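## Task

Switch the selector to JOB, then get the machine to register exactly these keys, once each and in this order, with no other keys: ES, ET, CR, DT, DS, CT, DR, ER, CS. The key the machine registers can differ from the one physically pressed, and only the registered key counts. The machine begins in TEACH. In TEACH, presses do not count, and each press lights up the key that was registered; every key's name is printed beneath it. After switching to JOB there is no way back to TEACH, and keys stop lighting up. The result must hold without the robot keeping anything in place.

## Robot and tools

Robot: two arms, left_arm and right_arm, each ending in a two-finger parallel gripper. There is one world frame for both arms. Its origin is on the table top midway between the arms, +x points out over the table, +z points up, and left_arm sits on the +y side. The names left and right do not refer to sides of a camera image. Each gripper has its own axes: the fingers point along its +z, and they open and close along its y. The reported end_effector_position is the point between the pads when they are shut. Closed fingertips stick out about 19 mm past that point, and open ones about 6 mm. Closing pushes the tips about 13 mm farther out, so keep that clearance from surfaces.

Results: the state line reads left_arm: ... | right_arm: ... and gives each gripper's end_effector_position in metres and end_effector_quat_wxyz in the world frame. At long reach the printed position may be off. position_measured_pct is roughly 50 minus 50 times the finger position number, so 0 means fully open. If the fingers stop short of the request below about 90, they are holding or blocked. About 90 or slightly more means the pads met. A pose unreachable line names an arm whose command the clearance check altered or blocked. HELD flags control steps where your row was not fully sent. A Hand target line shows the pose each arm is currently driven toward. MOTOR HOT appears from 60 °C; at 75 °C an OVER-TEMPERATURE FAULT makes that arm sag. TORQUE FAULT means a joint hit its load limit (48.6 N m on waist, shoulder, upper arm roll and elbow; 30.6 on forearm roll, wrist pitch and wrist roll), and that arm then freezes for 10 s and drops the rest of the call.

The row: each motion is one row of 16 plain numbers, each in [-1, 1]. It is a single list covering both arms, in this order: left_arm dx, dy, dz, rx, ry, rz, left_gripper position, speed, then the same eight for right_arm and right_gripper. Always send all 16, even to move only one arm. dx to rz are an offset, not a pose. They are given in that gripper's own axes and measured from the gripper pose in the most recent result that showed it. Before any result in a scene, and for the second and later calls within one reply, they are measured from where the robot stands when the action begins. The scale is 1.0 = 0.6 m for dx, dy, dz and 1.0 = 180 degrees for rotation. rx, ry, rz together form a single rotation vector. Every row uses the same reference; rows are not added up. All zeros therefore drives the arm back to that reference and does not mean hold still. To keep an arm in place, send in the first call the offset that returns it to the pose you want, then zeros in later calls. Gripper position is absolute: +1 is fully open (85 mm), 0 is about 41 mm, the pads touch near -0.8, and -1 closes until blocked. Gripper speed runs from -1 (about 20 mm/s) through 0 (85) to +1 (150). To leave a gripper unchanged, repeat its previous two numbers, because 0 is itself a command. Each control step clips the commanded pose to within 70 mm and 16 degrees of the measured one. The inverse kinematics favours position over orientation.

Tools:
execute_actions: {"actions": [...], "pictures": optional bool}. The list holds zero or one item. An empty list just returns the current state. An action is {"rows": [1 to 15 rows], "steps": 1 to 15, default 15}, at 1/30 s per step. Each row runs for one step, and the last row repeats to fill the remaining steps. A wait is {"steps": n} with n up to 300, counted from the previous result, so your reply time is included. A far target may take several actions; afterwards the arm drifts on only toward its last clipped pose.
move: {"target": one 16-number row as above, "speed": 0.002 to 0.5 m/s, default 0.25; rotation is capped at twice that in rad/s}. Each gripper follows a straight line toward its offset target. Both paths end together and last 0.5 to 10 s, and a move is cut off at 10 s. Finger numbers are sent at the start. Paths do not avoid obstacles or the other arm. The result's move: line gives the ending (done, off_target, moving, held, fault), the limits that acted (paced = the pose was clipped; held = steps were blocked, after which the arm may lurch quickly), and each gripper's distance from its target.
wait: {"seconds": 0 to 10}. It sends nothing new.
zoom_image: {"camera": "cam_left_wrist" or "cam_right_wrist", "region": [x0, y0, x1, y1]}. The region is in pixels of that 504x504 image, from the top-left corner, at most 504 by 504. Use it to read key labels and which key lit up.
finished_scene: {"scene": number of the current scene}. It ends that scene for good, reports success and gives the next task. Replying without any tool call ends everything.

Cameras: cam_left_wrist and cam_right_wrist are mounted on the wrists. Calibration (K, distortion, T_world_to_cam) is supplied and may be slightly off.

Suggested order: look, then locate the selector and keys. While still in TEACH, press keys to learn which key each physical key actually registers, and read the lit label. Then turn the selector to JOB and press the mapped keys in the required order, one press each, retracting fully between presses. Leave the selector in JOB by itself.

Avoid: pressing hard or fast, since a faster touch hits harder and a target set deeper past contact pushes harder; use slow speeds and small overshoot. Do not let the arms collide or push each other. Avoid double presses and accidental extra keys. Do not drop or knock anything over.

Each tool is called after "Emit:" by a JSON object that holds its "name" and its "arguments", one argument or row to a line.

## Session

Emit:
{"name": "execute_actions", "arguments": {
  "actions": []
}}

Scene clock: 0.00 s of 4800.00 s.
left_arm: end_effector_position=(+0.1857, -0.2574, +0.2203) position_measured_pct=0.0 end_effector_quat_wxyz=(+0.147, -0.100, +0.677, -0.714) | right_arm: end_effector_position=(+0.4387, -0.3483, +0.2001) position_measured_pct=0.0 end_effector_quat_wxyz=(+0.001, -0.053, +0.999, +0.002)
Joint positions: left_arm=[ 0.825  1.09   0.363  2.409  2.759  1.824 -0.476] | right_arm=[-0.052  0.433 -0.001  1.654 -0.003  1.051  1.518]
Joint velocities: left_arm=[-0.001  0.001 -0.    -0.001 -0.    -0.001  0.   ] | right_arm=[ 0.     0.     0.     0.    -0.     0.001  0.   ]
Hand target (left_arm): +0.186, -0.257, +0.220; +0.147, -0.100, +0.677, -0.714
Hand target (right_arm): +0.439, -0.348, +0.200; +0.001, -0.053, +0.999, +0.002

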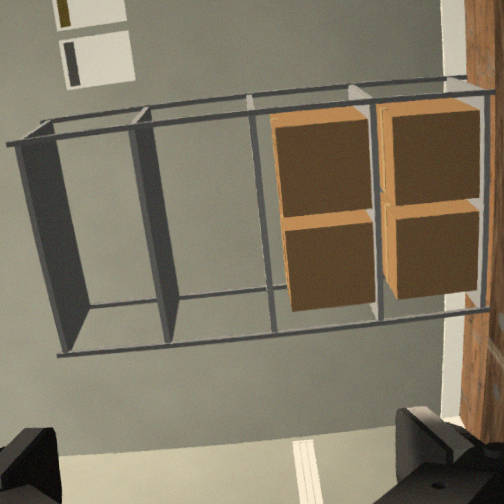

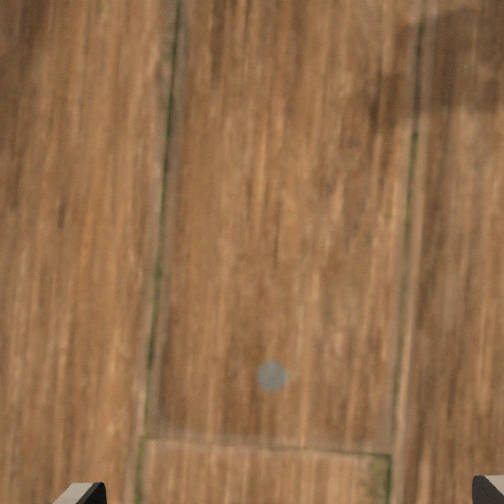

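Emit:
{"name": "move", "arguments": {
  "target": [0,0,-0.4,0,0,0,1,0,0,0.2,-0.5,-0.17,0,0,1,0]
}}

Scene clock: 7.80 s of 4800.00 s.
left_arm: end_effector_position=(+0.1048, -0.0334, +0.2045) position_measured_pct=0.0 end_effector_quat_wxyz=(-0.106, +0.018, -0.563, +0.820) | right_arm: end_effector_position=(+0.4257, -0.2292, +0.5007) position_measured_pct=0.0 end_effector_quat_wxyz=(-0.012, -0.052, +0.963, +0.265)
Joint positions: left_arm=[ 0.337  1.772 -0.173  2.582  1.149  2.099 -1.471] | right_arm=[ 0.083  0.367 -0.091  0.911 -0.523  1.823  1.425]
Joint velocities: left_arm=[-0.003  0.033  0.029  0.    -0.     0.    -0.045] | right_arm=[ 0.  0.  0.  0. -0.  0.  0.]
Hand target (left_arm): +0.105, -0.033, +0.204; -0.107, +0.018, -0.562, +0.820
Hand target (right_arm): +0.426, -0.229, +0.501; -0.012, -0.052, +0.963, +0.265
Off the commanded pose (left_arm): 0.002 m, 21 deg; orientation clipped at the last step of the last action.
Off the commanded pose (right_arm): 0.001 m, 0 deg.
joint sent to its limit (left arm) — the command would take joint 4 (elbow) past its upper limit and joint 6 (wrist pitch) past its upper limit, so those joints were sent only as far as their limits.
After step 90, 2.37 s passed at rest.
move: off_target (left_arm); limits=paced
camera_calibration (this result's frames):
cam_left_wrist: T_world_to_cam=[[0.199121, -0.297089, -0.933857, 0.154798], [0.967265, 0.212561, 0.138622, -0.0687842], [0.157319, -0.93089, 0.329689, 0.0360561], [0, 0, 0, 1]] pos_world=[0.0300367, 0.094174, 0.142207]
cam_right_wrist: T_world_to_cam=[[-0.0672967, 0.883056, 0.464417, 0.00656345], [0.994652, 0.0959327, -0.0382785, -0.317656], [-0.0783549, 0.459357, -0.884789, 0.728074], [0, 0, 0, 1]] pos_world=[0.373447, -0.309768, 0.628984]

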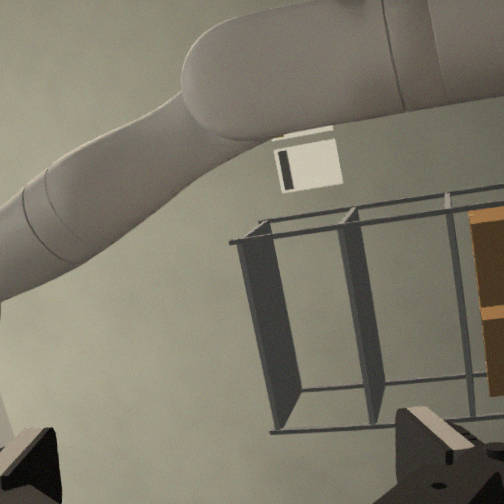

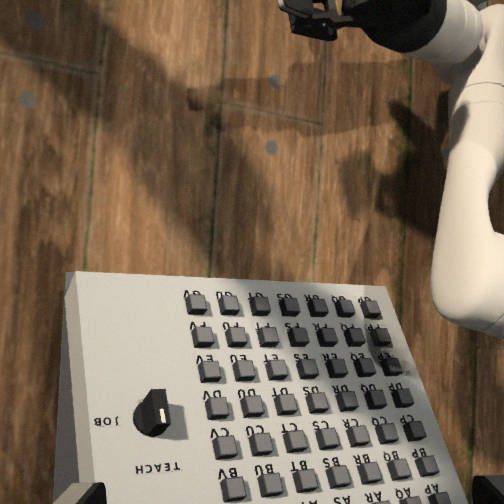

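Emit:
{"name": "move", "arguments": {
  "target": [-0.2,-0.52,-0.05,-0.2,0,0,1,0,0,0,0,0,0,0,-1,0],
  "speed": 0.15
}}

Scene clock: 16.50 s of 4800.00 s.
left_arm: end_effector_position=(+0.1685, +0.1246, +0.4928) position_measured_pct=0.0 end_effector_quat_wxyz=(+0.095, -0.050, +0.787, -0.607) | right_arm: end_effector_position=(+0.4257, -0.2292, +0.5007) position_measured_pct=91.7 end_effector_quat_wxyz=(-0.012, -0.052, +0.963, +0.265)
Joint positions: left_arm=[ 0.389 -0.219 -0.875  2.142  1.023  1.754  0.981] | right_arm=[ 0.083  0.367 -0.091  0.911 -0.523  1.823  1.425]
Joint velocities: left_arm=[-0.004 -0.017  0.002 -0.002 -0.     0.     0.002] | right_arm=[-0. -0.  0. -0. -0. -0. -0.]
Hand target (left_arm): +0.168, +0.125, +0.493; +0.096, -0.049, +0.787, -0.607
Hand target (right_arm): +0.426, -0.229, +0.501; -0.012, -0.052, +0.963, +0.265
Off the commanded pose (left_arm): 0.001 m, 0 deg.
Off the commanded pose (right_arm): 0.000 m, 0 deg.
After step 90, 2.83 s passed at rest.
move: done; limits=paced
camera_calibration (this result's frames):
cam_left_wrist: T_world_to_cam=[[0.0794844, 0.304205, -0.949285, 0.411113], [0.973375, 0.181707, 0.139731, -0.201665], [0.214998, -0.935116, -0.281663, 0.370147], [0, 0, 0, 1]] pos_world=[0.0840375, 0.257712, 0.522698]
cam_right_wrist: T_world_to_cam=[[-0.067295, 0.883056, 0.464417, 0.00656324], [0.994652, 0.0959321, -0.0382809, -0.317656], [-0.0783567, 0.459357, -0.884789, 0.728073], [0, 0, 0, 1]] pos_world=[0.373448, -0.309768, 0.628983]

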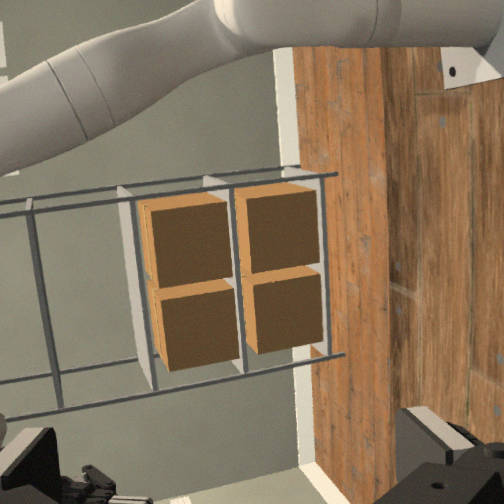

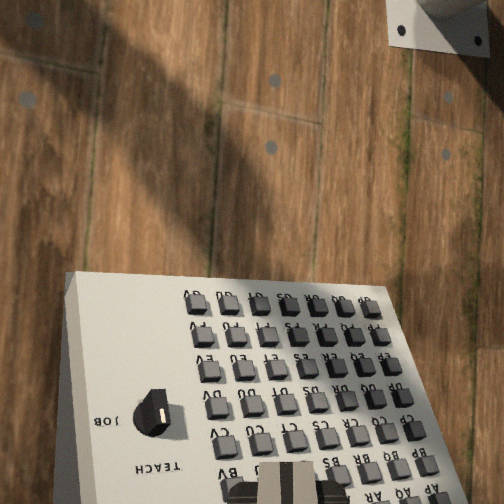

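Emit:
{"name": "move", "arguments": {
  "target": [-0.52,0.33,-0.22,-0.17,0,0,1,0,0,0,0,0,0,0,-1,0]
}}

Emit:
{"name": "move", "arguments": {
  "target": [0,0,0,0,0,0,1,0,-0.18,0.247,0.3,0.17,0,0,-1,0]
}}

Scene clock: 24.13 s of 4800.00 s.
left_arm: end_effector_position=(+0.4538, +0.3614, +0.3632) position_measured_pct=0.0 end_effector_quat_wxyz=(+0.081, -0.073, +0.919, -0.378) | right_arm: end_effector_position=(+0.4257, -0.2292, +0.5007) position_measured_pct=91.7 end_effector_quat_wxyz=(-0.012, -0.052, +0.963, +0.265)
Joint positions: left_arm=[-0.041  0.727 -0.958  1.141  1.21   2.043  0.849] | right_arm=[ 0.083  0.367 -0.091  0.911 -0.523  1.823  1.425]
Joint velocities: left_arm=[-0.003  0.006  0.    -0.002  0.    -0.001 -0.   ] | right_arm=[-0.     0.     0.    -0.    -0.    -0.001  0.   ]
Hand target (left_arm): +0.454, +0.362, +0.363; +0.080, -0.074, +0.919, -0.378
Hand target (right_arm): +0.426, -0.229, +0.501; -0.012, -0.052, +0.963, +0.265
Off the commanded pose (left_arm): 0.002 m, 0 deg.
Off the commanded pose (right_arm): 0.000 m, 0 deg.
After step 90, 2.47 s passed at rest.
move: done
camera_calibration (this result's frames):
cam_left_wrist: T_world_to_cam=[[-0.0312438, 0.738359, -0.673683, -0.013323], [0.97854, 0.159943, 0.129916, -0.495223], [0.203676, -0.655167, -0.727511, 0.559688], [0, 0, 0, 1]] pos_world=[0.370184, 0.455733, 0.462541]
cam_right_wrist: T_world_to_cam=[[-0.067293, 0.883056, 0.464418, 0.00656293], [0.994651, 0.0959311, -0.0382834, -0.317657], [-0.0783585, 0.459358, -0.884788, 0.728073], [0, 0, 0, 1]] pos_world=[0.37345, -0.309768, 0.628981]

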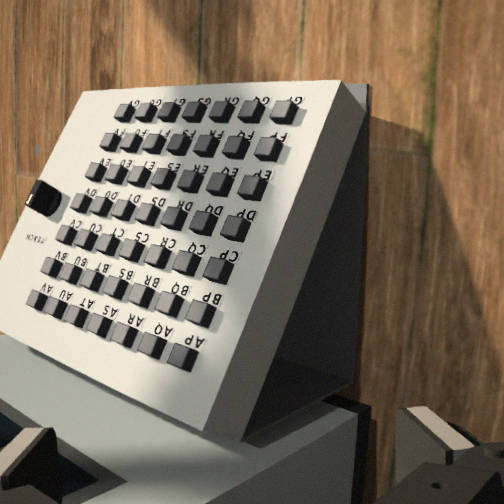

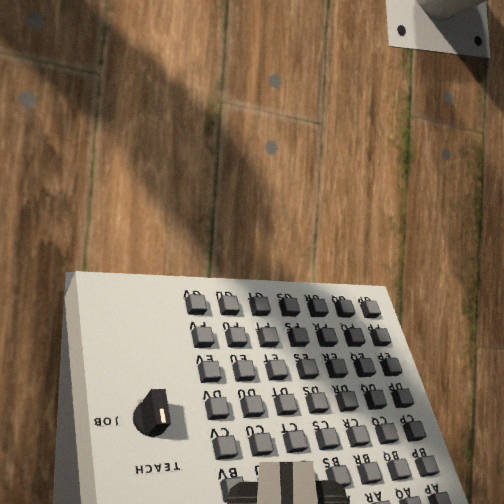

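Scene clock: 25.87 s of 4800.00 s.
left_arm: end_effector_position=(+0.4538, +0.3614, +0.3632) position_measured_pct=0.0 end_effector_quat_wxyz=(+0.081, -0.073, +0.919, -0.378) | right_arm: end_effector_position=(+0.5087, -0.0004, +0.4201) position_measured_pct=91.7 end_effector_quat_wxyz=(+0.084, -0.054, +0.993, +0.059)
Joint positions: left_arm=[-0.041  0.727 -0.958  1.141  1.21   2.043  0.849] | right_arm=[-0.585  0.916  0.047  0.032 -0.042  1.988  0.99 ]
Joint velocities: left_arm=[ 0.     0.001  0.    -0.    -0.     0.001  0.   ] | right_arm=[-0.001  0.003  0.009  0.002 -0.009  0.     0.   ]
Hand target (left_arm): +0.454, +0.361, +0.363; +0.081, -0.073, +0.919, -0.378
Hand target (right_arm): +0.509, -0.000, +0.420; +0.084, -0.054, +0.993, +0.059
Off the commanded pose (left_arm): 0.000 m, 0 deg.
Off the commanded pose (right_arm): 0.003 m, 12 deg.
elbow stopped short (right arm): the move would have taken joint 4 (elbow) straighter than the controller allows; a more bent joint 4 avoids this.
move: off_target (right_arm)
camera_calibration (this result's frames):
cam_left_wrist: T_world_to_cam=[[-0.0312442, 0.73836, -0.673683, -0.0133241], [0.97854, 0.159943, 0.129916, -0.495223], [0.203675, -0.655166, -0.727512, 0.559687], [0, 0, 0, 1]] pos_world=[0.370185, 0.455733, 0.46254]
cam_right_wrist: T_world_to_cam=[[-0.0793986, 0.994975, 0.0609933, 0.0232341], [0.987743, 0.0702778, 0.139372, -0.496396], [0.134386, 0.0713116, -0.98836, 0.493278], [0, 0, 0, 1]] pos_world=[0.425867, -0.0234082, 0.555303]

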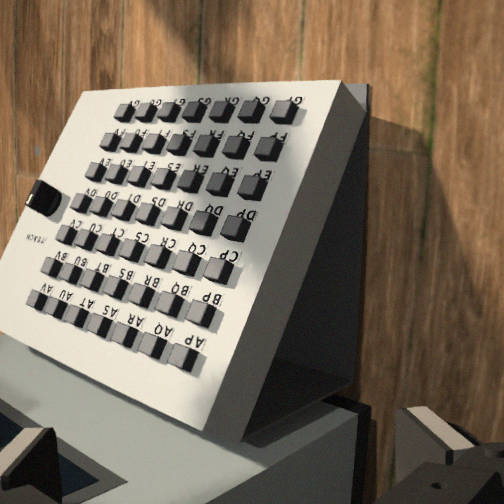

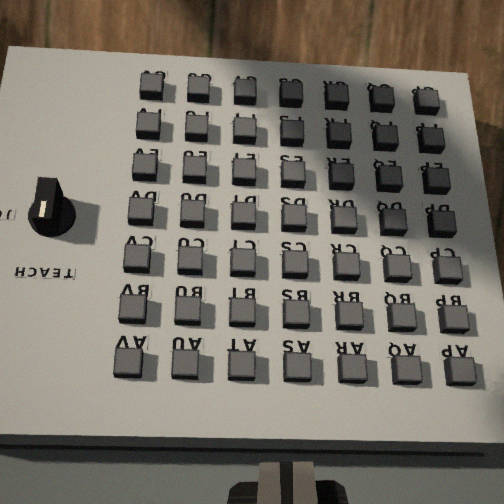

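Emit:
{"name": "move", "arguments": {
  "target": [0,-0.05,0,0,0,0,1,0,0.198,0.024,0.4,0.042,-0.112,0.013,-1,0],
  "speed": 0.15
}}

Emit:
{"name": "move", "arguments": {
  "target": [0,0,0,0,0,0,1,0,0,0,0.05,0,0,0,-1,0],
  "speed": 0.03
}}

Scene clock: 41.57 s of 4800.00 s.
left_arm: end_effector_position=(+0.4559, +0.3402, +0.3844) position_measured_pct=0.0 end_effector_quat_wxyz=(+0.080, -0.073, +0.919, -0.379) | right_arm: end_effector_position=(+0.4292, +0.0322, +0.1660) position_measured_pct=91.7 end_effector_quat_wxyz=(+0.257, -0.015, +0.966, +0.004)
Joint positions: left_arm=[ 0.001  0.691 -0.962  1.13   1.215  2.044  0.913] | right_arm=[-1.099  0.668  0.293  1.552  0.395  0.677  0.323]
Joint velocities: left_arm=[ 0.     0.001 -0.    -0.001  0.    -0.002 -0.   ] | right_arm=[-0.012  0.003 -0.007  0.001  0.004 -0.001 -0.005]
Hand target (left_arm): +0.456, +0.340, +0.384; +0.080, -0.073, +0.919, -0.379
Hand target (right_arm): +0.429, +0.033, +0.166; +0.257, -0.016, +0.966, +0.004
Off the commanded pose (left_arm): 0.000 m, 0 deg.
Off the commanded pose (right_arm): 0.001 m, 0 deg.
After step 90, 10.53 s passed at rest.
move: done
camera_calibration (this result's frames):
cam_left_wrist: T_world_to_cam=[[-0.0312583, 0.738272, -0.673779, 0.0166888], [0.978583, 0.159831, 0.12973, -0.496601], [0.203467, -0.655293, -0.727456, 0.560874], [0, 0, 0, 1]] pos_world=[0.372367, 0.434588, 0.48368]
cam_right_wrist: T_world_to_cam=[[0.0211457, 0.999242, -0.032696, -0.0277455], [0.882371, -0.00327598, 0.470542, -0.392165], [0.470078, -0.0387999, -0.881771, 0.0922966], [0, 0, 0, 1]] pos_world=[0.303235, 0.0300209, 0.265007]

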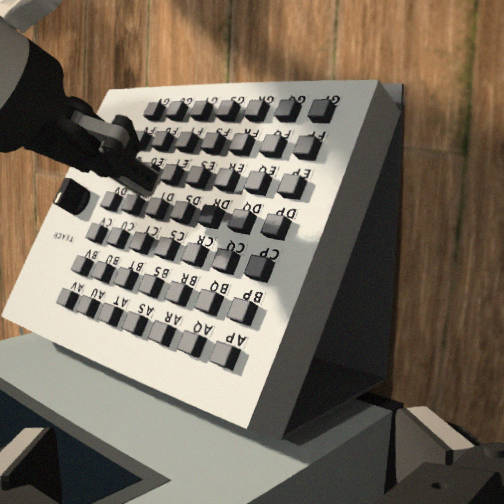

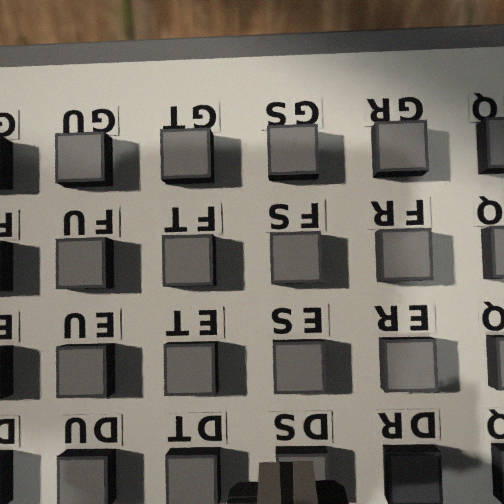

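Scene clock: 42.80 s of 4800.00 s.
left_arm: end_effector_position=(+0.4559, +0.3402, +0.3844) position_measured_pct=0.0 end_effector_quat_wxyz=(+0.080, -0.073, +0.919, -0.379) | right_arm: end_effector_position=(+0.4441, +0.0326, +0.1401) position_measured_pct=91.7 end_effector_quat_wxyz=(+0.257, -0.015, +0.966, +0.004)
Joint positions: left_arm=[ 0.001  0.691 -0.962  1.13   1.215  2.044  0.913] | right_arm=[-1.071  0.723  0.292  1.545  0.397  0.622  0.322]
Joint velocities: left_arm=[ 0.002 -0.002 -0.     0.     0.    -0.    -0.   ] | right_arm=[ 0.002  0.003  0.    -0.001 -0.    -0.001 -0.   ]
Hand target (left_arm): +0.456, +0.340, +0.384; +0.080, -0.073, +0.919, -0.379
Hand target (right_arm): +0.444, +0.033, +0.140; +0.257, -0.015, +0.966, +0.004
Off the commanded pose (left_arm): 0.000 m, 0 deg.
Off the commanded pose (right_arm): 0.000 m, 0 deg.
move: done
camera_calibration (this result's frames):
cam_left_wrist: T_world_to_cam=[[-0.0312591, 0.738272, -0.673778, 0.0166877], [0.978583, 0.159831, 0.12973, -0.496601], [0.203466, -0.655292, -0.727457, 0.560873], [0, 0, 0, 1]] pos_world=[0.372368, 0.434588, 0.483679]
cam_right_wrist: T_world_to_cam=[[0.0211036, 0.99925, -0.0324694, -0.0293392], [0.882282, -0.00333818, 0.47071, -0.393119], [0.470248, -0.0385808, -0.881691, 0.0623682], [0, 0, 0, 1]] pos_world=[0.318132, 0.0304111, 0.239081]

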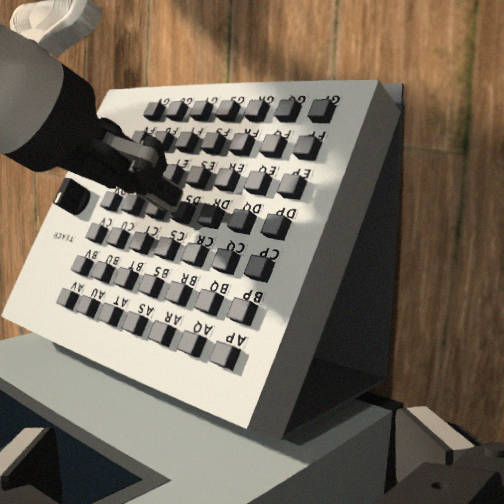

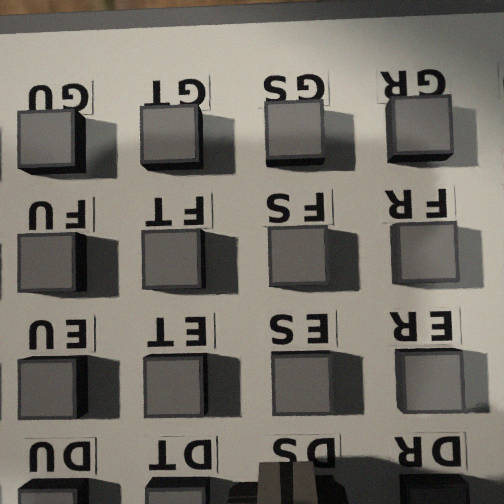

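Emit:
{"name": "move", "arguments": {
  "target": [0,0,0,0,0,0,1,0,-0.007,0.008,0.022,0,0,0,-1,0],
  "speed": 0.015
}}

Scene clock: 48.43 s of 4800.00 s.
left_arm: end_effector_position=(+0.4559, +0.3402, +0.3844) position_measured_pct=0.0 end_effector_quat_wxyz=(+0.080, -0.073, +0.919, -0.379) | right_arm: end_effector_position=(+0.4520, +0.0406, +0.1368) position_measured_pct=91.7 end_effector_quat_wxyz=(+0.258, -0.016, +0.966, +0.008)
Joint positions: left_arm=[ 0.001  0.691 -0.962  1.13   1.215  2.044  0.913] | right_arm=[-1.057  0.743  0.283  1.514  0.392  0.62   0.33 ]
Joint velocities: left_arm=[-0.    -0.002  0.    -0.    -0.     0.001 -0.   ] | right_arm=[ 0.     0.    -0.002  0.     0.001  0.    -0.001]
Hand target (left_arm): +0.456, +0.340, +0.384; +0.080, -0.073, +0.919, -0.379
Hand target (right_arm): +0.454, +0.038, +0.131; +0.257, -0.015, +0.966, +0.004
Off the commanded pose (left_arm): 0.000 m, 0 deg.
Off the commanded pose (right_arm): 0.007 m, 0 deg.
After step 90, 1.43 s passed at rest.
move: off_target (right_arm)
camera_calibration (this result's frames):
cam_left_wrist: T_world_to_cam=[[-0.0312603, 0.738273, -0.673778, 0.0166867], [0.978583, 0.159831, 0.129729, -0.496602], [0.203466, -0.655292, -0.727457, 0.560872], [0, 0, 0, 1]] pos_world=[0.372369, 0.434588, 0.483677]
cam_right_wrist: T_world_to_cam=[[0.018133, 0.999527, -0.0248546, -0.0372422], [0.881318, -0.00423903, 0.472504, -0.398186], [0.472175, -0.0304727, -0.880978, 0.0547463], [0, 0, 0, 1]] pos_world=[0.325754, 0.0372049, 0.235449]

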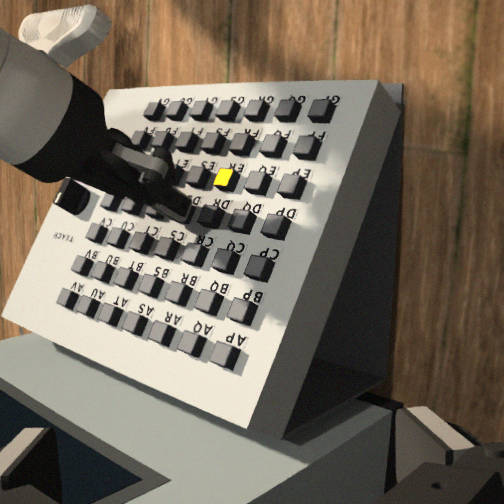

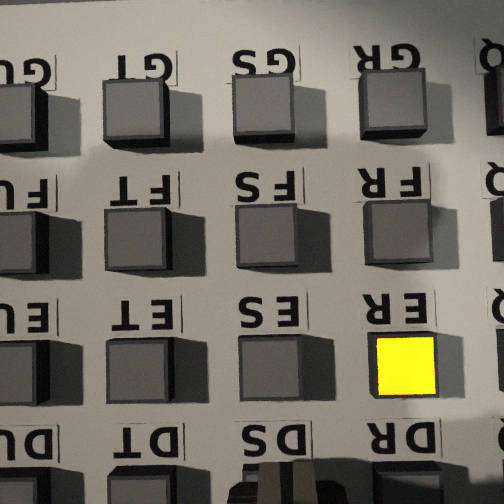

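Emit:
{"name": "execute_actions", "arguments": {
  "actions": [
    {"rows":[[0,0,0,0,0,0,1,0,0,0,-0.02,0,0,0,-1,0]],"steps":12}
  ],
  "pictures": false
}}

Emit:
{"name": "move", "arguments": {
  "target": [0,0,0,0,0,0,1,0,0,-0.063,0,0.002,0,0,-1,0],
  "speed": 0.08
}}

Emit:
{"name": "move", "arguments": {
  "target": [0,0,0,0,0,0,1,0,0,0,0.021,0,0,0,-1,0],
  "speed": 0.02
}}

Scene clock: 54.13 s of 4800.00 s.
left_arm: end_effector_position=(+0.4559, +0.3402, +0.3844) position_measured_pct=0.0 end_effector_quat_wxyz=(+0.080, -0.073, +0.919, -0.379) | right_arm: end_effector_position=(+0.4460, +0.0403, +0.1471) position_measured_pct=91.7 end_effector_quat_wxyz=(+0.258, -0.016, +0.966, +0.008)
Joint positions: left_arm=[ 0.001  0.691 -0.962  1.13   1.215  2.044  0.913] | right_arm=[-1.068  0.721  0.284  1.518  0.392  0.641  0.331]
Joint velocities: left_arm=[-0.    -0.002 -0.    -0.     0.     0.002  0.   ] | right_arm=[-0.    -0.    -0.    -0.     0.001 -0.     0.   ]
Hand target (left_arm): +0.456, +0.340, +0.384; +0.080, -0.073, +0.919, -0.379
Hand target (right_arm): +0.446, +0.040, +0.147; +0.258, -0.016, +0.966, +0.008
Off the commanded pose (left_arm): 0.000 m, 0 deg.
Off the commanded pose (right_arm): 0.000 m, 0 deg.
Steps of this call (steps 1 to 90: nothing new was sent; then 2.30 s passed at rest; steps 91 to 102: all 12 steps of this action). Readings (end_effector_position | what the end effector reports):
91: left_arm (+0.4559, +0.3402, +0.3844) | right_arm (+0.4517, +0.0408, +0.1374) | left_arm position_measured_pct=0.0 | right_arm position_measured_pct=91.7
92: left_arm (+0.4559, +0.3402, +0.3844) | right_arm (+0.4507, +0.0410, +0.1394) | left_arm position_measured_pct=0.0 | right_arm position_measured_pct=91.7
94: left_arm (+0.4559, +0.3402, +0.3844) | right_arm (+0.4469, +0.0418, +0.1468) | left_arm position_measured_pct=0.0 | right_arm position_measured_pct=91.7
98: left_arm (+0.4559, +0.3402, +0.3844) | right_arm (+0.4461, +0.0404, +0.1473) | left_arm position_measured_pct=0.0 | right_arm position_measured_pct=91.7
102: the state above

Scene clock: 55.17 s of 4800.00 s.
left_arm: end_effector_position=(+0.4559, +0.3402, +0.3844) position_measured_pct=0.0 end_effector_quat_wxyz=(+0.080, -0.073, +0.919, -0.379) | right_arm: end_effector_position=(+0.4473, +0.0025, +0.1469) position_measured_pct=91.7 end_effector_quat_wxyz=(+0.259, -0.015, +0.966, +0.005)
Joint positions: left_arm=[ 0.001  0.691 -0.962  1.13   1.215  2.044  0.913] | right_arm=[-1.048  0.671  0.303  1.628  0.415  0.574  0.337]
Joint velocities: left_arm=[ 0.     0.001 -0.     0.     0.    -0.002 -0.001] | right_arm=[-0.    -0.004  0.     0.002 -0.    -0.     0.001]
Hand target (left_arm): +0.456, +0.340, +0.384; +0.080, -0.073, +0.919, -0.379
Hand target (right_arm): +0.447, +0.003, +0.147; +0.259, -0.015, +0.966, +0.005
Off the commanded pose (left_arm): 0.000 m, 0 deg.
Off the commanded pose (right_arm): 0.000 m, 0 deg.
move: done
camera_calibration (this result's frames):
cam_left_wrist: T_world_to_cam=[[-0.0312622, 0.738274, -0.673776, 0.0166849], [0.978583, 0.159832, 0.129727, -0.496602], [0.203465, -0.655291, -0.727459, 0.560871], [0, 0, 0, 1]] pos_world=[0.372371, 0.434588, 0.483675]
cam_right_wrist: T_world_to_cam=[[0.0213063, 0.999303, -0.0306653, 0.000527], [0.88116, -0.00427876, 0.472799, -0.398988], [0.472338, -0.0370946, -0.880637, 0.0645778], [0, 0, 0, 1]] pos_world=[0.321058, 0.000161682, 0.245527]

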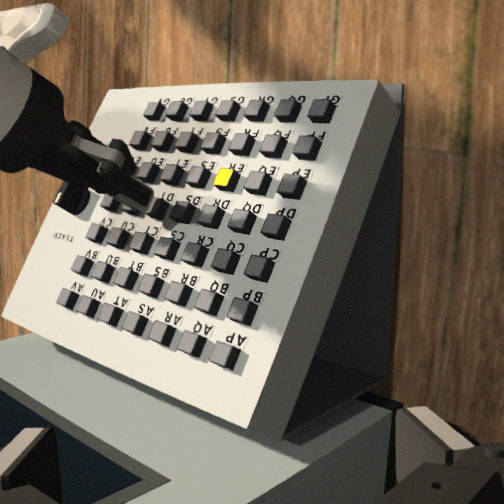

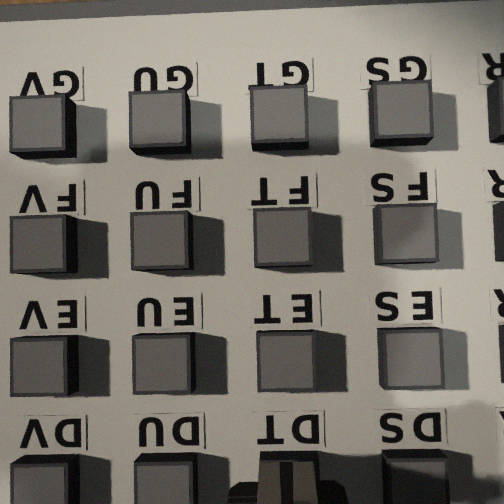

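Scene clock: 56.03 s of 4800.00 s.
left_arm: end_effector_position=(+0.4559, +0.3402, +0.3844) position_measured_pct=0.0 end_effector_quat_wxyz=(+0.080, -0.073, +0.919, -0.379) | right_arm: end_effector_position=(+0.4532, +0.0031, +0.1373) position_measured_pct=91.7 end_effector_quat_wxyz=(+0.259, -0.015, +0.966, +0.005)
Joint positions: left_arm=[ 0.001  0.691 -0.962  1.13   1.215  2.044  0.913] | right_arm=[-1.038  0.693  0.302  1.623  0.415  0.552  0.336]
Joint velocities: left_arm=[ 0.     0.001  0.     0.001  0.    -0.001  0.   ] | right_arm=[ 0.    -0.    -0.     0.001  0.    -0.001  0.   ]
Hand target (left_arm): +0.456, +0.340, +0.384; +0.080, -0.073, +0.919, -0.379
Hand target (right_arm): +0.454, +0.003, +0.136; +0.259, -0.015, +0.966, +0.005
Off the commanded pose (left_arm): 0.000 m, 0 deg.
Off the commanded pose (right_arm): 0.001 m, 0 deg.
move: done
camera_calibration (this result's frames):
cam_left_wrist: T_world_to_cam=[[-0.031263, 0.738274, -0.673776, 0.0166839], [0.978583, 0.159832, 0.129726, -0.496603], [0.203464, -0.65529, -0.727459, 0.56087], [0, 0, 0, 1]] pos_world=[0.372372, 0.434588, 0.483674]
cam_right_wrist: T_world_to_cam=[[0.0210694, 0.999349, -0.0292816, -0.000507274], [0.880924, -0.00470651, 0.473235, -0.399586], [0.472789, -0.0357656, -0.880449, 0.0531015], [0, 0, 0, 1]] pos_world=[0.326909, 0.000525493, 0.235836]

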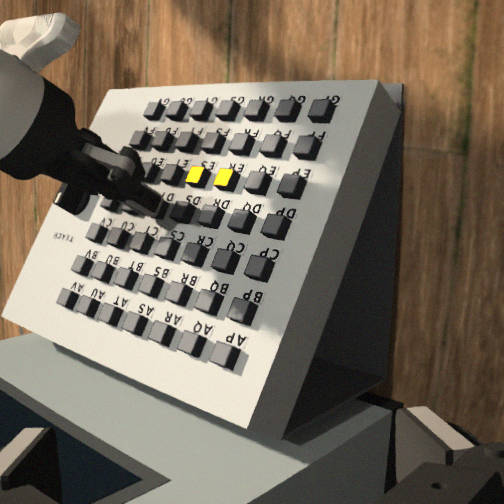

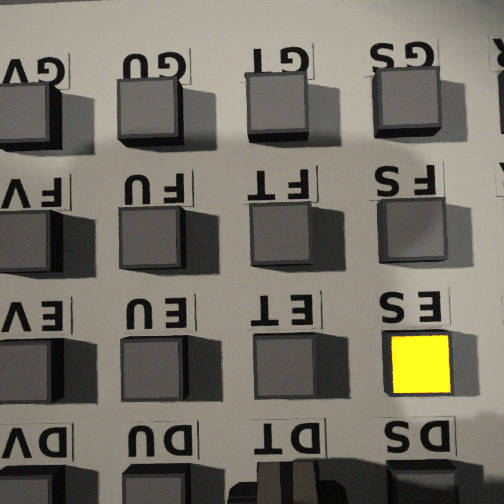

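Emit:
{"name": "execute_actions", "arguments": {
  "actions": [
    {"rows":[[0,0,0,0,0,0,1,0,0,0,-0.01,0,0,0,-1,0],[0,0,0,0,0,0,1,0,0,0,-0.02,0,0,0,-1,0],[0,0,0,0,0,0,1,0,0,0,-0.02,0,0,0,-1,0],[0,0,0,0,0,0,1,0,0,0,-0.02,0,0,0,-1,0],[0,0,0,0,0,0,1,0,0,-0.02,-0.02,0,0,0,-1,0],[0,0,0,0,0,0,1,0,0,-0.04,-0.02,0,0,0,-1,0],[0,0,0,0,0,0,1,0,0,-0.059,-0.02,0,0,0,-1,0]]}
  ],
  "pictures": false
}}

Emit:
{"name": "move", "arguments": {
  "target": [0,0,0,0,0,0,1,0,0,0,0.021,0,0,0,-1,0],
  "speed": 0.02
}}

Emit:
{"name": "execute_actions", "arguments": {
  "actions": [
    {"rows":[[0,0,0,0,0,0,1,0,0,0,-0.01,0,0,0,-1,0],[0,0,0,0,0,0,1,0,0,0,-0.02,0,0,0,-1,0],[0,0,0,0,0,0,1,0,0,0,-0.02,0,0,0,-1,0],[0,0,0,0,0,0,1,0,0,0,-0.02,0,0,0,-1,0],[0,0,0,0,0,0,1,0,-0.02,0,-0.02,0,0,0,-1,0],[0,0,0,0,0,0,1,0,-0.04,0,-0.02,0,0,0,-1,0],[0,0,0,0,0,0,1,0,-0.058,0,-0.02,0,0,0,-1,0]]}
  ],
  "pictures": false
}}

Emit:
{"name": "move", "arguments": {
  "target": [0,0,0,0,0,0,1,0,0,0,0.021,0,0,0,-1,0],
  "speed": 0.02
}}

Emit:
{"name": "execute_actions", "arguments": {
  "actions": [
    {"rows":[[0,0,0,0,0,0,1,0,0,0,-0.01,0,0,0,-1,0],[0,0,0,0,0,0,1,0,0,0,-0.02,0,0,0,-1,0],[0,0,0,0,0,0,1,0,0,0,-0.02,0,0,0,-1,0],[0,0,0,0,0,0,1,0,0,0,-0.02,0,0,0,-1,0],[0,0,0,0,0,0,1,0,-0.02,0.02,-0.02,0,0,0,-1,0],[0,0,0,0,0,0,1,0,-0.04,0.04,-0.02,0,0,0,-1,0],[0,0,0,0,0,0,1,0,-0.058,0.056,-0.02,0,0,0,-1,0]]}
  ],
  "pictures": false
}}

Emit:
{"name": "move", "arguments": {
  "target": [0,0,0,0,0,0,1,0,0,0,0.021,0,0,0,-1,0],
  "speed": 0.02
}}

Scene clock: 73.53 s of 4800.00 s.
left_arm: end_effector_position=(+0.4559, +0.3402, +0.3844) position_measured_pct=0.0 end_effector_quat_wxyz=(+0.080, -0.073, +0.919, -0.379) | right_arm: end_effector_position=(+0.4486, -0.0327, +0.1470) position_measured_pct=91.7 end_effector_quat_wxyz=(+0.259, -0.015, +0.966, +0.004)
Joint positions: left_arm=[ 0.001  0.691 -0.962  1.13   1.215  2.044  0.913] | right_arm=[-1.024  0.625  0.32   1.726  0.437  0.507  0.348]
Joint velocities: left_arm=[-0.001  0.001  0.     0.     0.     0.001 -0.001] | right_arm=[ 0.    -0.014 -0.008  0.017 -0.002 -0.022  0.002]
Hand target (left_arm): +0.456, +0.340, +0.384; +0.080, -0.073, +0.919, -0.379
Hand target (right_arm): +0.448, -0.032, +0.148; +0.259, -0.015, +0.966, +0.005
Off the commanded pose (left_arm): 0.000 m, 0 deg.
Off the commanded pose (right_arm): 0.001 m, 0 deg.
Steps of this call (steps 1 to 90: nothing new was sent; then 14.00 s passed at rest; steps 91 to 105: all 15 steps of this action). Readings (end_effector_position | what the end effector reports):
91: left_arm (+0.4559, +0.3402, +0.3844) | right_arm (+0.4529, +0.0032, +0.1379) | left_arm position_measured_pct=0.0 | right_arm position_measured_pct=91.7
92: left_arm (+0.4559, +0.3402, +0.3844) | right_arm (+0.4516, +0.0034, +0.1403) | left_arm position_measured_pct=0.0 | right_arm position_measured_pct=91.7
94: left_arm (+0.4559, +0.3402, +0.3844) | right_arm (+0.4483, +0.0037, +0.1463) | left_arm position_measured_pct=0.0 | right_arm position_measured_pct=91.7
98: left_arm (+0.4559, +0.3402, +0.3844) | right_arm (+0.4471, -0.0081, +0.1502) | left_arm position_measured_pct=0.0 | right_arm position_measured_pct=91.7
105: the state above

Scene clock: 74.63 s of 4800.00 s.
left_arm: end_effector_position=(+0.4559, +0.3402, +0.3844) position_measured_pct=0.0 end_effector_quat_wxyz=(+0.080, -0.073, +0.919, -0.379) | right_arm: end_effector_position=(+0.4545, -0.0322, +0.1374) position_measured_pct=91.7 end_effector_quat_wxyz=(+0.259, -0.015, +0.966, +0.006)
Joint positions: left_arm=[ 0.001  0.691 -0.962  1.13   1.215  2.044  0.913] | right_arm=[-1.012  0.648  0.32   1.722  0.438  0.482  0.347]
Joint velocities: left_arm=[ 0.    -0.001 -0.    -0.     0.    -0.001  0.   ] | right_arm=[ 0.    -0.    -0.     0.001 -0.    -0.     0.001]
Hand target (left_arm): +0.456, +0.340, +0.384; +0.080, -0.073, +0.919, -0.379
Hand target (right_arm): +0.455, -0.032, +0.137; +0.259, -0.015, +0.966, +0.005
Off the commanded pose (left_arm): 0.000 m, 0 deg.
Off the commanded pose (right_arm): 0.001 m, 0 deg.
move: done
camera_calibration (this result's frames):
cam_left_wrist: T_world_to_cam=[[-0.0312645, 0.738275, -0.673775, 0.0166819], [0.978583, 0.159832, 0.129724, -0.496604], [0.203463, -0.655289, -0.727461, 0.560869], [0, 0, 0, 1]] pos_world=[0.372374, 0.434588, 0.483671]
cam_right_wrist: T_world_to_cam=[[0.0210829, 0.999361, -0.0288802, 0.0346527], [0.880669, -0.00488946, 0.473706, -0.400903], [0.473262, -0.035421, -0.880209, 0.0510963], [0, 0, 0, 1]] pos_world=[0.328151, -0.0347809, 0.235887]

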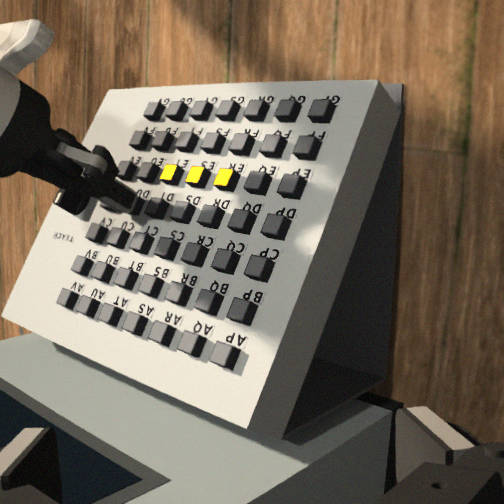

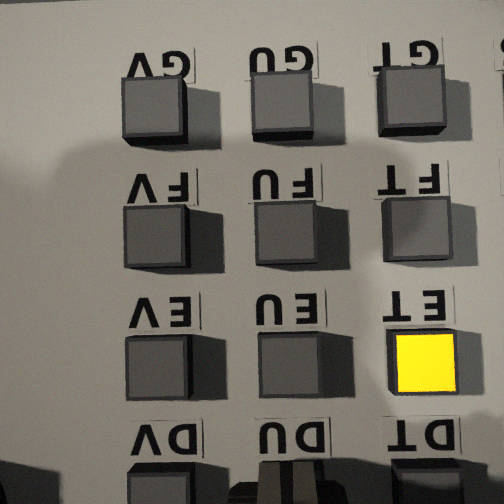

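Scene clock: 75.13 s of 4800.00 s.
left_arm: end_effector_position=(+0.4559, +0.3402, +0.3844) position_measured_pct=0.0 end_effector_quat_wxyz=(+0.080, -0.073, +0.919, -0.379) | right_arm: end_effector_position=(+0.4773, -0.0301, +0.1654) position_measured_pct=91.7 end_effector_quat_wxyz=(+0.259, -0.016, +0.966, +0.006)
Joint positions: left_arm=[ 0.001  0.691 -0.962  1.13   1.215  2.044  0.913] | right_arm=[-0.945  0.627  0.276  1.633  0.405  0.567  0.44 ]
Joint velocities: left_arm=[ 0.     0.001  0.    -0.    -0.     0.001 -0.   ] | right_arm=[ 0.018  0.006 -0.019 -0.023 -0.023  0.018  0.024]
Hand target (left_arm): +0.456, +0.340, +0.384; +0.080, -0.073, +0.919, -0.379
Hand target (right_arm): +0.479, -0.031, +0.165; +0.259, -0.015, +0.966, +0.006
Off the commanded pose (left_arm): 0.000 m, 0 deg.
Off the commanded pose (right_arm): 0.002 m, 0 deg.
Steps of this call (steps 1 to 15: all 15 steps of this action). Readings (end_effector_position | what the end effector reports):
1: left_arm (+0.4559, +0.3402, +0.3844) | right_arm (+0.4543, -0.0321, +0.1378) | left_arm position_measured_pct=0.0 | right_arm position_measured_pct=91.7
2: left_arm (+0.4559, +0.3402, +0.3844) | right_arm (+0.4531, -0.0319, +0.1401) | left_arm position_measured_pct=0.0 | right_arm position_measured_pct=91.7
4: left_arm (+0.4559, +0.3402, +0.3844) | right_arm (+0.4498, -0.0316, +0.1462) | left_arm position_measured_pct=0.0 | right_arm position_measured_pct=91.7
8: left_arm (+0.4559, +0.3402, +0.3844) | right_arm (+0.4596, -0.0341, +0.1529) | left_arm position_measured_pct=0.0 | right_arm position_measured_pct=91.7
15: the state above

Scene clock: 76.27 s of 4800.00 s.
left_arm: end_effector_position=(+0.4559, +0.3402, +0.3844) position_measured_pct=0.0 end_effector_quat_wxyz=(+0.080, -0.073, +0.919, -0.379) | right_arm: end_effector_position=(+0.4844, -0.0307, +0.1561) position_measured_pct=91.7 end_effector_quat_wxyz=(+0.260, -0.015, +0.966, +0.007)
Joint positions: left_arm=[ 0.001  0.691 -0.962  1.13   1.215  2.044  0.913] | right_arm=[-0.932  0.65   0.276  1.627  0.405  0.546  0.44 ]
Joint velocities: left_arm=[-0.     0.001 -0.     0.    -0.     0.003 -0.   ] | right_arm=[-0.    -0.    -0.    -0.001 -0.    -0.001  0.   ]
Hand target (left_arm): +0.456, +0.340, +0.384; +0.080, -0.073, +0.919, -0.379
Hand target (right_arm): +0.485, -0.031, +0.154; +0.259, -0.015, +0.966, +0.006
Off the commanded pose (left_arm): 0.000 m, 0 deg.
Off the commanded pose (right_arm): 0.002 m, 0 deg.
move: done
camera_calibration (this result's frames):
cam_left_wrist: T_world_to_cam=[[-0.0312658, 0.738276, -0.673774, 0.0166798], [0.978583, 0.159832, 0.129723, -0.496605], [0.203462, -0.655288, -0.727462, 0.560867], [0, 0, 0, 1]] pos_world=[0.372376, 0.434589, 0.483669]
cam_right_wrist: T_world_to_cam=[[0.0203837, 0.999429, -0.0269614, 0.0331018], [0.880124, -0.00514407, 0.474717, -0.436037], [0.474307, -0.0334059, -0.879726, 0.0529068], [0, 0, 0, 1]] pos_world=[0.357998, -0.0335585, 0.25443]

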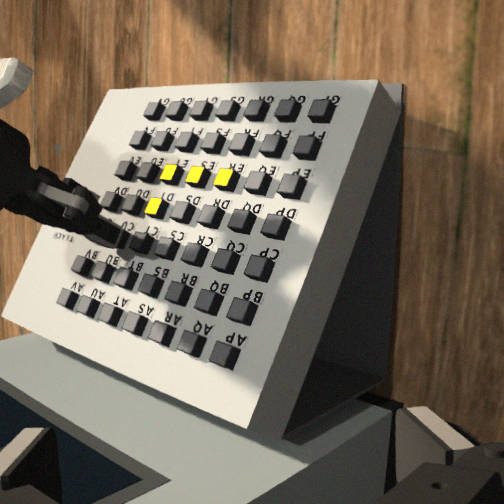

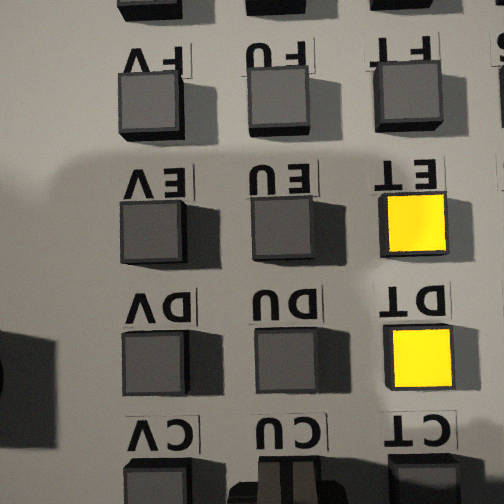

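Scene clock: 76.77 s of 4800.00 s.
left_arm: end_effector_position=(+0.4559, +0.3402, +0.3844) position_measured_pct=0.0 end_effector_quat_wxyz=(+0.080, -0.073, +0.919, -0.379) | right_arm: end_effector_position=(+0.5051, +0.0022, +0.1840) position_measured_pct=91.7 end_effector_quat_wxyz=(+0.261, -0.015, +0.965, +0.008)
Joint positions: left_arm=[ 0.001  0.691 -0.962  1.13   1.215  2.044  0.913] | right_arm=[-0.907  0.679  0.238  1.452  0.362  0.681  0.503]
Joint velocities: left_arm=[ 0.001 -0.    -0.    -0.     0.     0.003 -0.   ] | right_arm=[ 0.071  0.098 -0.078 -0.312 -0.082  0.216  0.128]
Hand target (left_arm): +0.456, +0.340, +0.384; +0.080, -0.073, +0.919, -0.379
Hand target (right_arm): +0.507, +0.004, +0.184; +0.260, -0.015, +0.966, +0.007
Off the commanded pose (left_arm): 0.000 m, 0 deg.
Off the commanded pose (right_arm): 0.003 m, 0 deg.
Steps of this call (steps 1 to 15: all 15 steps of this action). Readings (end_effector_position | what the end effector reports):
1: left_arm (+0.4559, +0.3402, +0.3844) | right_arm (+0.4841, -0.0305, +0.1567) | left_arm position_measured_pct=0.0 | right_arm position_measured_pct=91.7
2: left_arm (+0.4559, +0.3402, +0.3844) | right_arm (+0.4828, -0.0304, +0.1591) | left_arm position_measured_pct=0.0 | right_arm position_measured_pct=91.7
4: left_arm (+0.4559, +0.3402, +0.3844) | right_arm (+0.4797, -0.0301, +0.1652) | left_arm position_measured_pct=0.0 | right_arm position_measured_pct=91.7
8: left_arm (+0.4559, +0.3402, +0.3844) | right_arm (+0.4826, -0.0280, +0.1683) | left_arm position_measured_pct=0.0 | right_arm position_measured_pct=91.7
15: the state above

Scene clock: 77.87 s of 4800.00 s.
left_arm: end_effector_position=(+0.4559, +0.3402, +0.3844) position_measured_pct=0.0 end_effector_quat_wxyz=(+0.080, -0.073, +0.919, -0.379) | right_arm: end_effector_position=(+0.5131, +0.0045, +0.1748) position_measured_pct=91.7 end_effector_quat_wxyz=(+0.260, -0.015, +0.965, +0.008)
Joint positions: left_arm=[ 0.001  0.691 -0.962  1.13   1.215  2.044  0.913] | right_arm=[-0.893  0.706  0.234  1.432  0.358  0.672  0.509]
Joint velocities: left_arm=[ 0.001 -0.001  0.     0.    -0.     0.     0.   ] | right_arm=[ 0.001 -0.    -0.001  0.     0.    -0.001 -0.   ]
Hand target (left_arm): +0.456, +0.340, +0.384; +0.080, -0.073, +0.919, -0.379
Hand target (right_arm): +0.513, +0.004, +0.174; +0.260, -0.015, +0.965, +0.007
Off the commanded pose (left_arm): 0.000 m, 0 deg.
Off the commanded pose (right_arm): 0.001 m, 0 deg.
move: done
camera_calibration (this result's frames):
cam_left_wrist: T_world_to_cam=[[-0.0312677, 0.738277, -0.673773, 0.0166778], [0.978584, 0.159832, 0.129721, -0.496606], [0.203461, -0.655287, -0.727463, 0.560866], [0, 0, 0, 1]] pos_world=[0.372378, 0.434589, 0.483667]
cam_right_wrist: T_world_to_cam=[[0.0190832, 0.999522, -0.0243423, -0.00191706], [0.879416, -0.00519701, 0.476026, -0.469843], [0.475671, -0.0304911, -0.879095, 0.0561895], [0, 0, 0, 1]] pos_world=[0.386497, 0.00118764, 0.273007]

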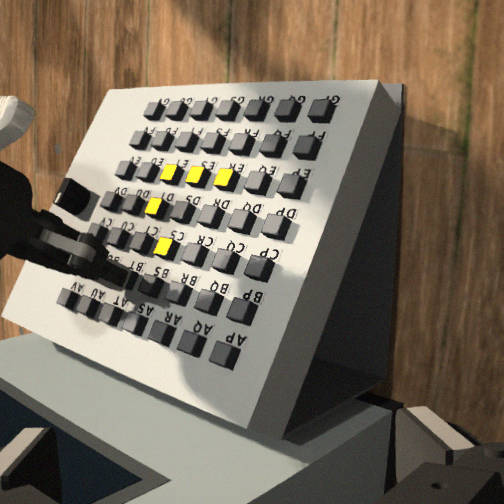

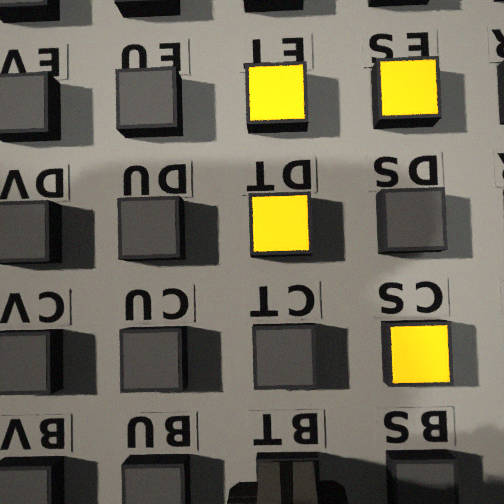

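Emit:
{"name": "move", "arguments": {
  "target": [0,0,0,0,0,0,1,0,0,0,-0.07,0,0,0,-1,0],
  "speed": 0.1
}}

Emit:
{"name": "move", "arguments": {
  "target": [0,0,0,0,0,0,1,0,0.0575,-0.216,0,0.002,0,0,-0.2,0],
  "speed": 0.15
}}

Scene clock: 82.33 s of 4800.00 s.
left_arm: end_effector_position=(+0.4559, +0.3402, +0.3844) position_measured_pct=0.0 end_effector_quat_wxyz=(+0.080, -0.073, +0.919, -0.379) | right_arm: end_effector_position=(+0.4920, +0.0036, +0.2110) position_measured_pct=91.7 end_effector_quat_wxyz=(+0.260, -0.015, +0.965, +0.008)
Joint positions: left_arm=[ 0.001  0.691 -0.962  1.13   1.215  2.044  0.913] | right_arm=[-0.928  0.631  0.235  1.442  0.359  0.744  0.508]
Joint velocities: left_arm=[ 0.    -0.001  0.    -0.    -0.    -0.002 -0.   ] | right_arm=[-0.002 -0.004 -0.001  0.     0.001 -0.    -0.001]
Hand target (left_arm): +0.456, +0.340, +0.384; +0.080, -0.073, +0.919, -0.379
Hand target (right_arm): +0.492, +0.004, +0.211; +0.260, -0.015, +0.965, +0.008
Off the commanded pose (left_arm): 0.000 m, 0 deg.
Off the commanded pose (right_arm): 0.000 m, 0 deg.
After step 90, 0.70 s passed at rest.
move: done
camera_calibration (this result's frames):
cam_left_wrist: T_world_to_cam=[[-0.0312686, 0.738277, -0.673772, 0.0166768], [0.978584, 0.159833, 0.12972, -0.496606], [0.20346, -0.655286, -0.727464, 0.560865], [0, 0, 0, 1]] pos_world=[0.372379, 0.434589, 0.483665]
cam_right_wrist: T_world_to_cam=[[0.0191454, 0.999513, -0.0246335, 0.000316802], [0.879555, -0.00512204, 0.47577, -0.468527], [0.475412, -0.0307753, -0.879225, 0.098101], [0, 0, 0, 1]] pos_world=[0.365451, 0.000302627, 0.309172]

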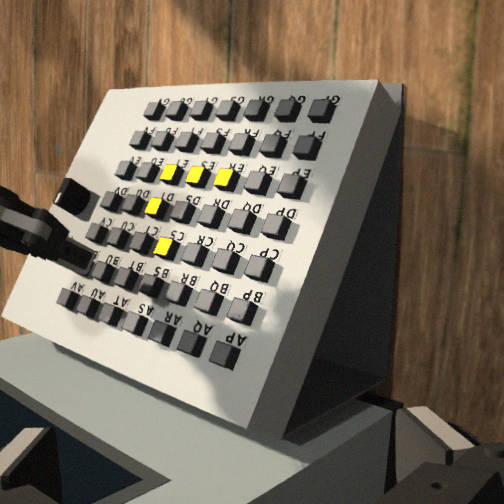

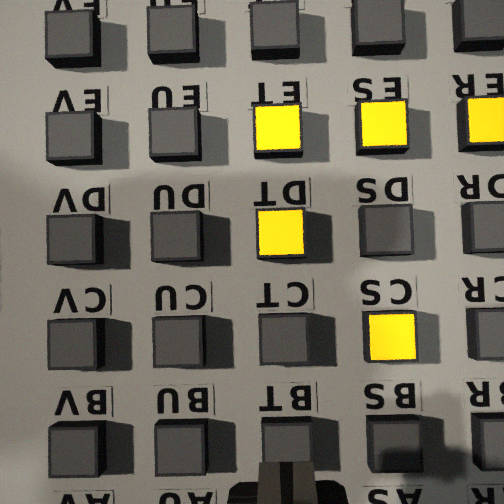

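Scene clock: 83.60 s of 4800.00 s.
left_arm: end_effector_position=(+0.4559, +0.3402, +0.3844) position_measured_pct=0.0 end_effector_quat_wxyz=(+0.080, -0.073, +0.919, -0.379) | right_arm: end_effector_position=(+0.4667, -0.1269, +0.1930) position_measured_pct=59.9 end_effector_quat_wxyz=(+0.261, -0.014, +0.965, +0.004)
Joint positions: left_arm=[ 0.001  0.691 -0.962  1.13   1.215  2.044  0.913] | right_arm=[-0.858  0.446  0.298  1.857  0.443  0.48   0.522]
Joint velocities: left_arm=[ 0.     0.002 -0.    -0.001 -0.     0.     0.   ] | right_arm=[-0.    -0.006  0.001  0.001 -0.001 -0.001  0.   ]
Hand target (left_arm): +0.456, +0.340, +0.384; +0.080, -0.073, +0.919, -0.379
Hand target (right_arm): +0.467, -0.127, +0.193; +0.261, -0.014, +0.965, +0.005
Off the commanded pose (left_arm): 0.000 m, 0 deg.
Off the commanded pose (right_arm): 0.000 m, 0 deg.
move: done
camera_calibration (this result's frames):
cam_left_wrist: T_world_to_cam=[[-0.0312693, 0.738278, -0.673771, 0.0166757], [0.978584, 0.159833, 0.129719, -0.496607], [0.20346, -0.655286, -0.727465, 0.560864], [0, 0, 0, 1]] pos_world=[0.37238, 0.434589, 0.483664]
cam_right_wrist: T_world_to_cam=[[0.0226647, 0.999266, -0.0308863, 0.130288], [0.8791, -0.00520775, 0.476608, -0.438371], [0.476098, -0.0379544, -0.878573, 0.0889817], [0, 0, 0, 1]] pos_world=[0.340055, -0.129098, 0.291132]

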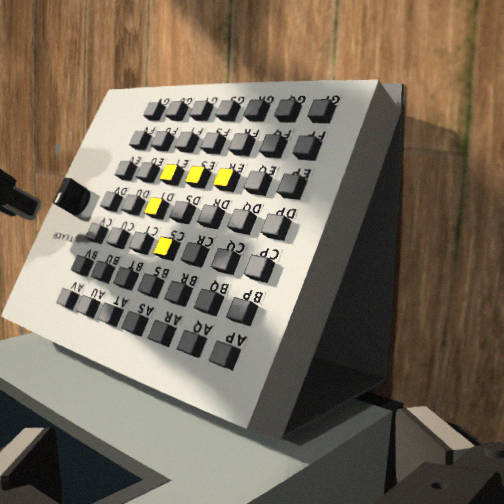

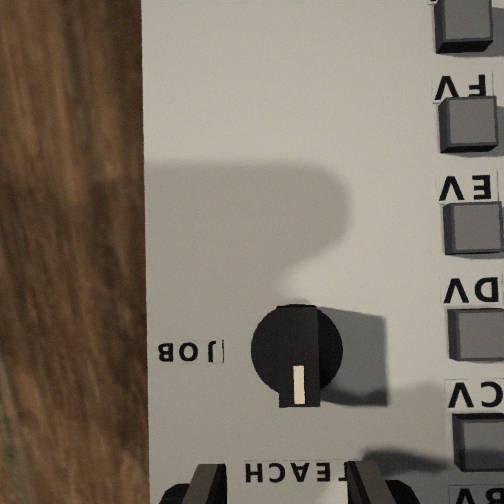

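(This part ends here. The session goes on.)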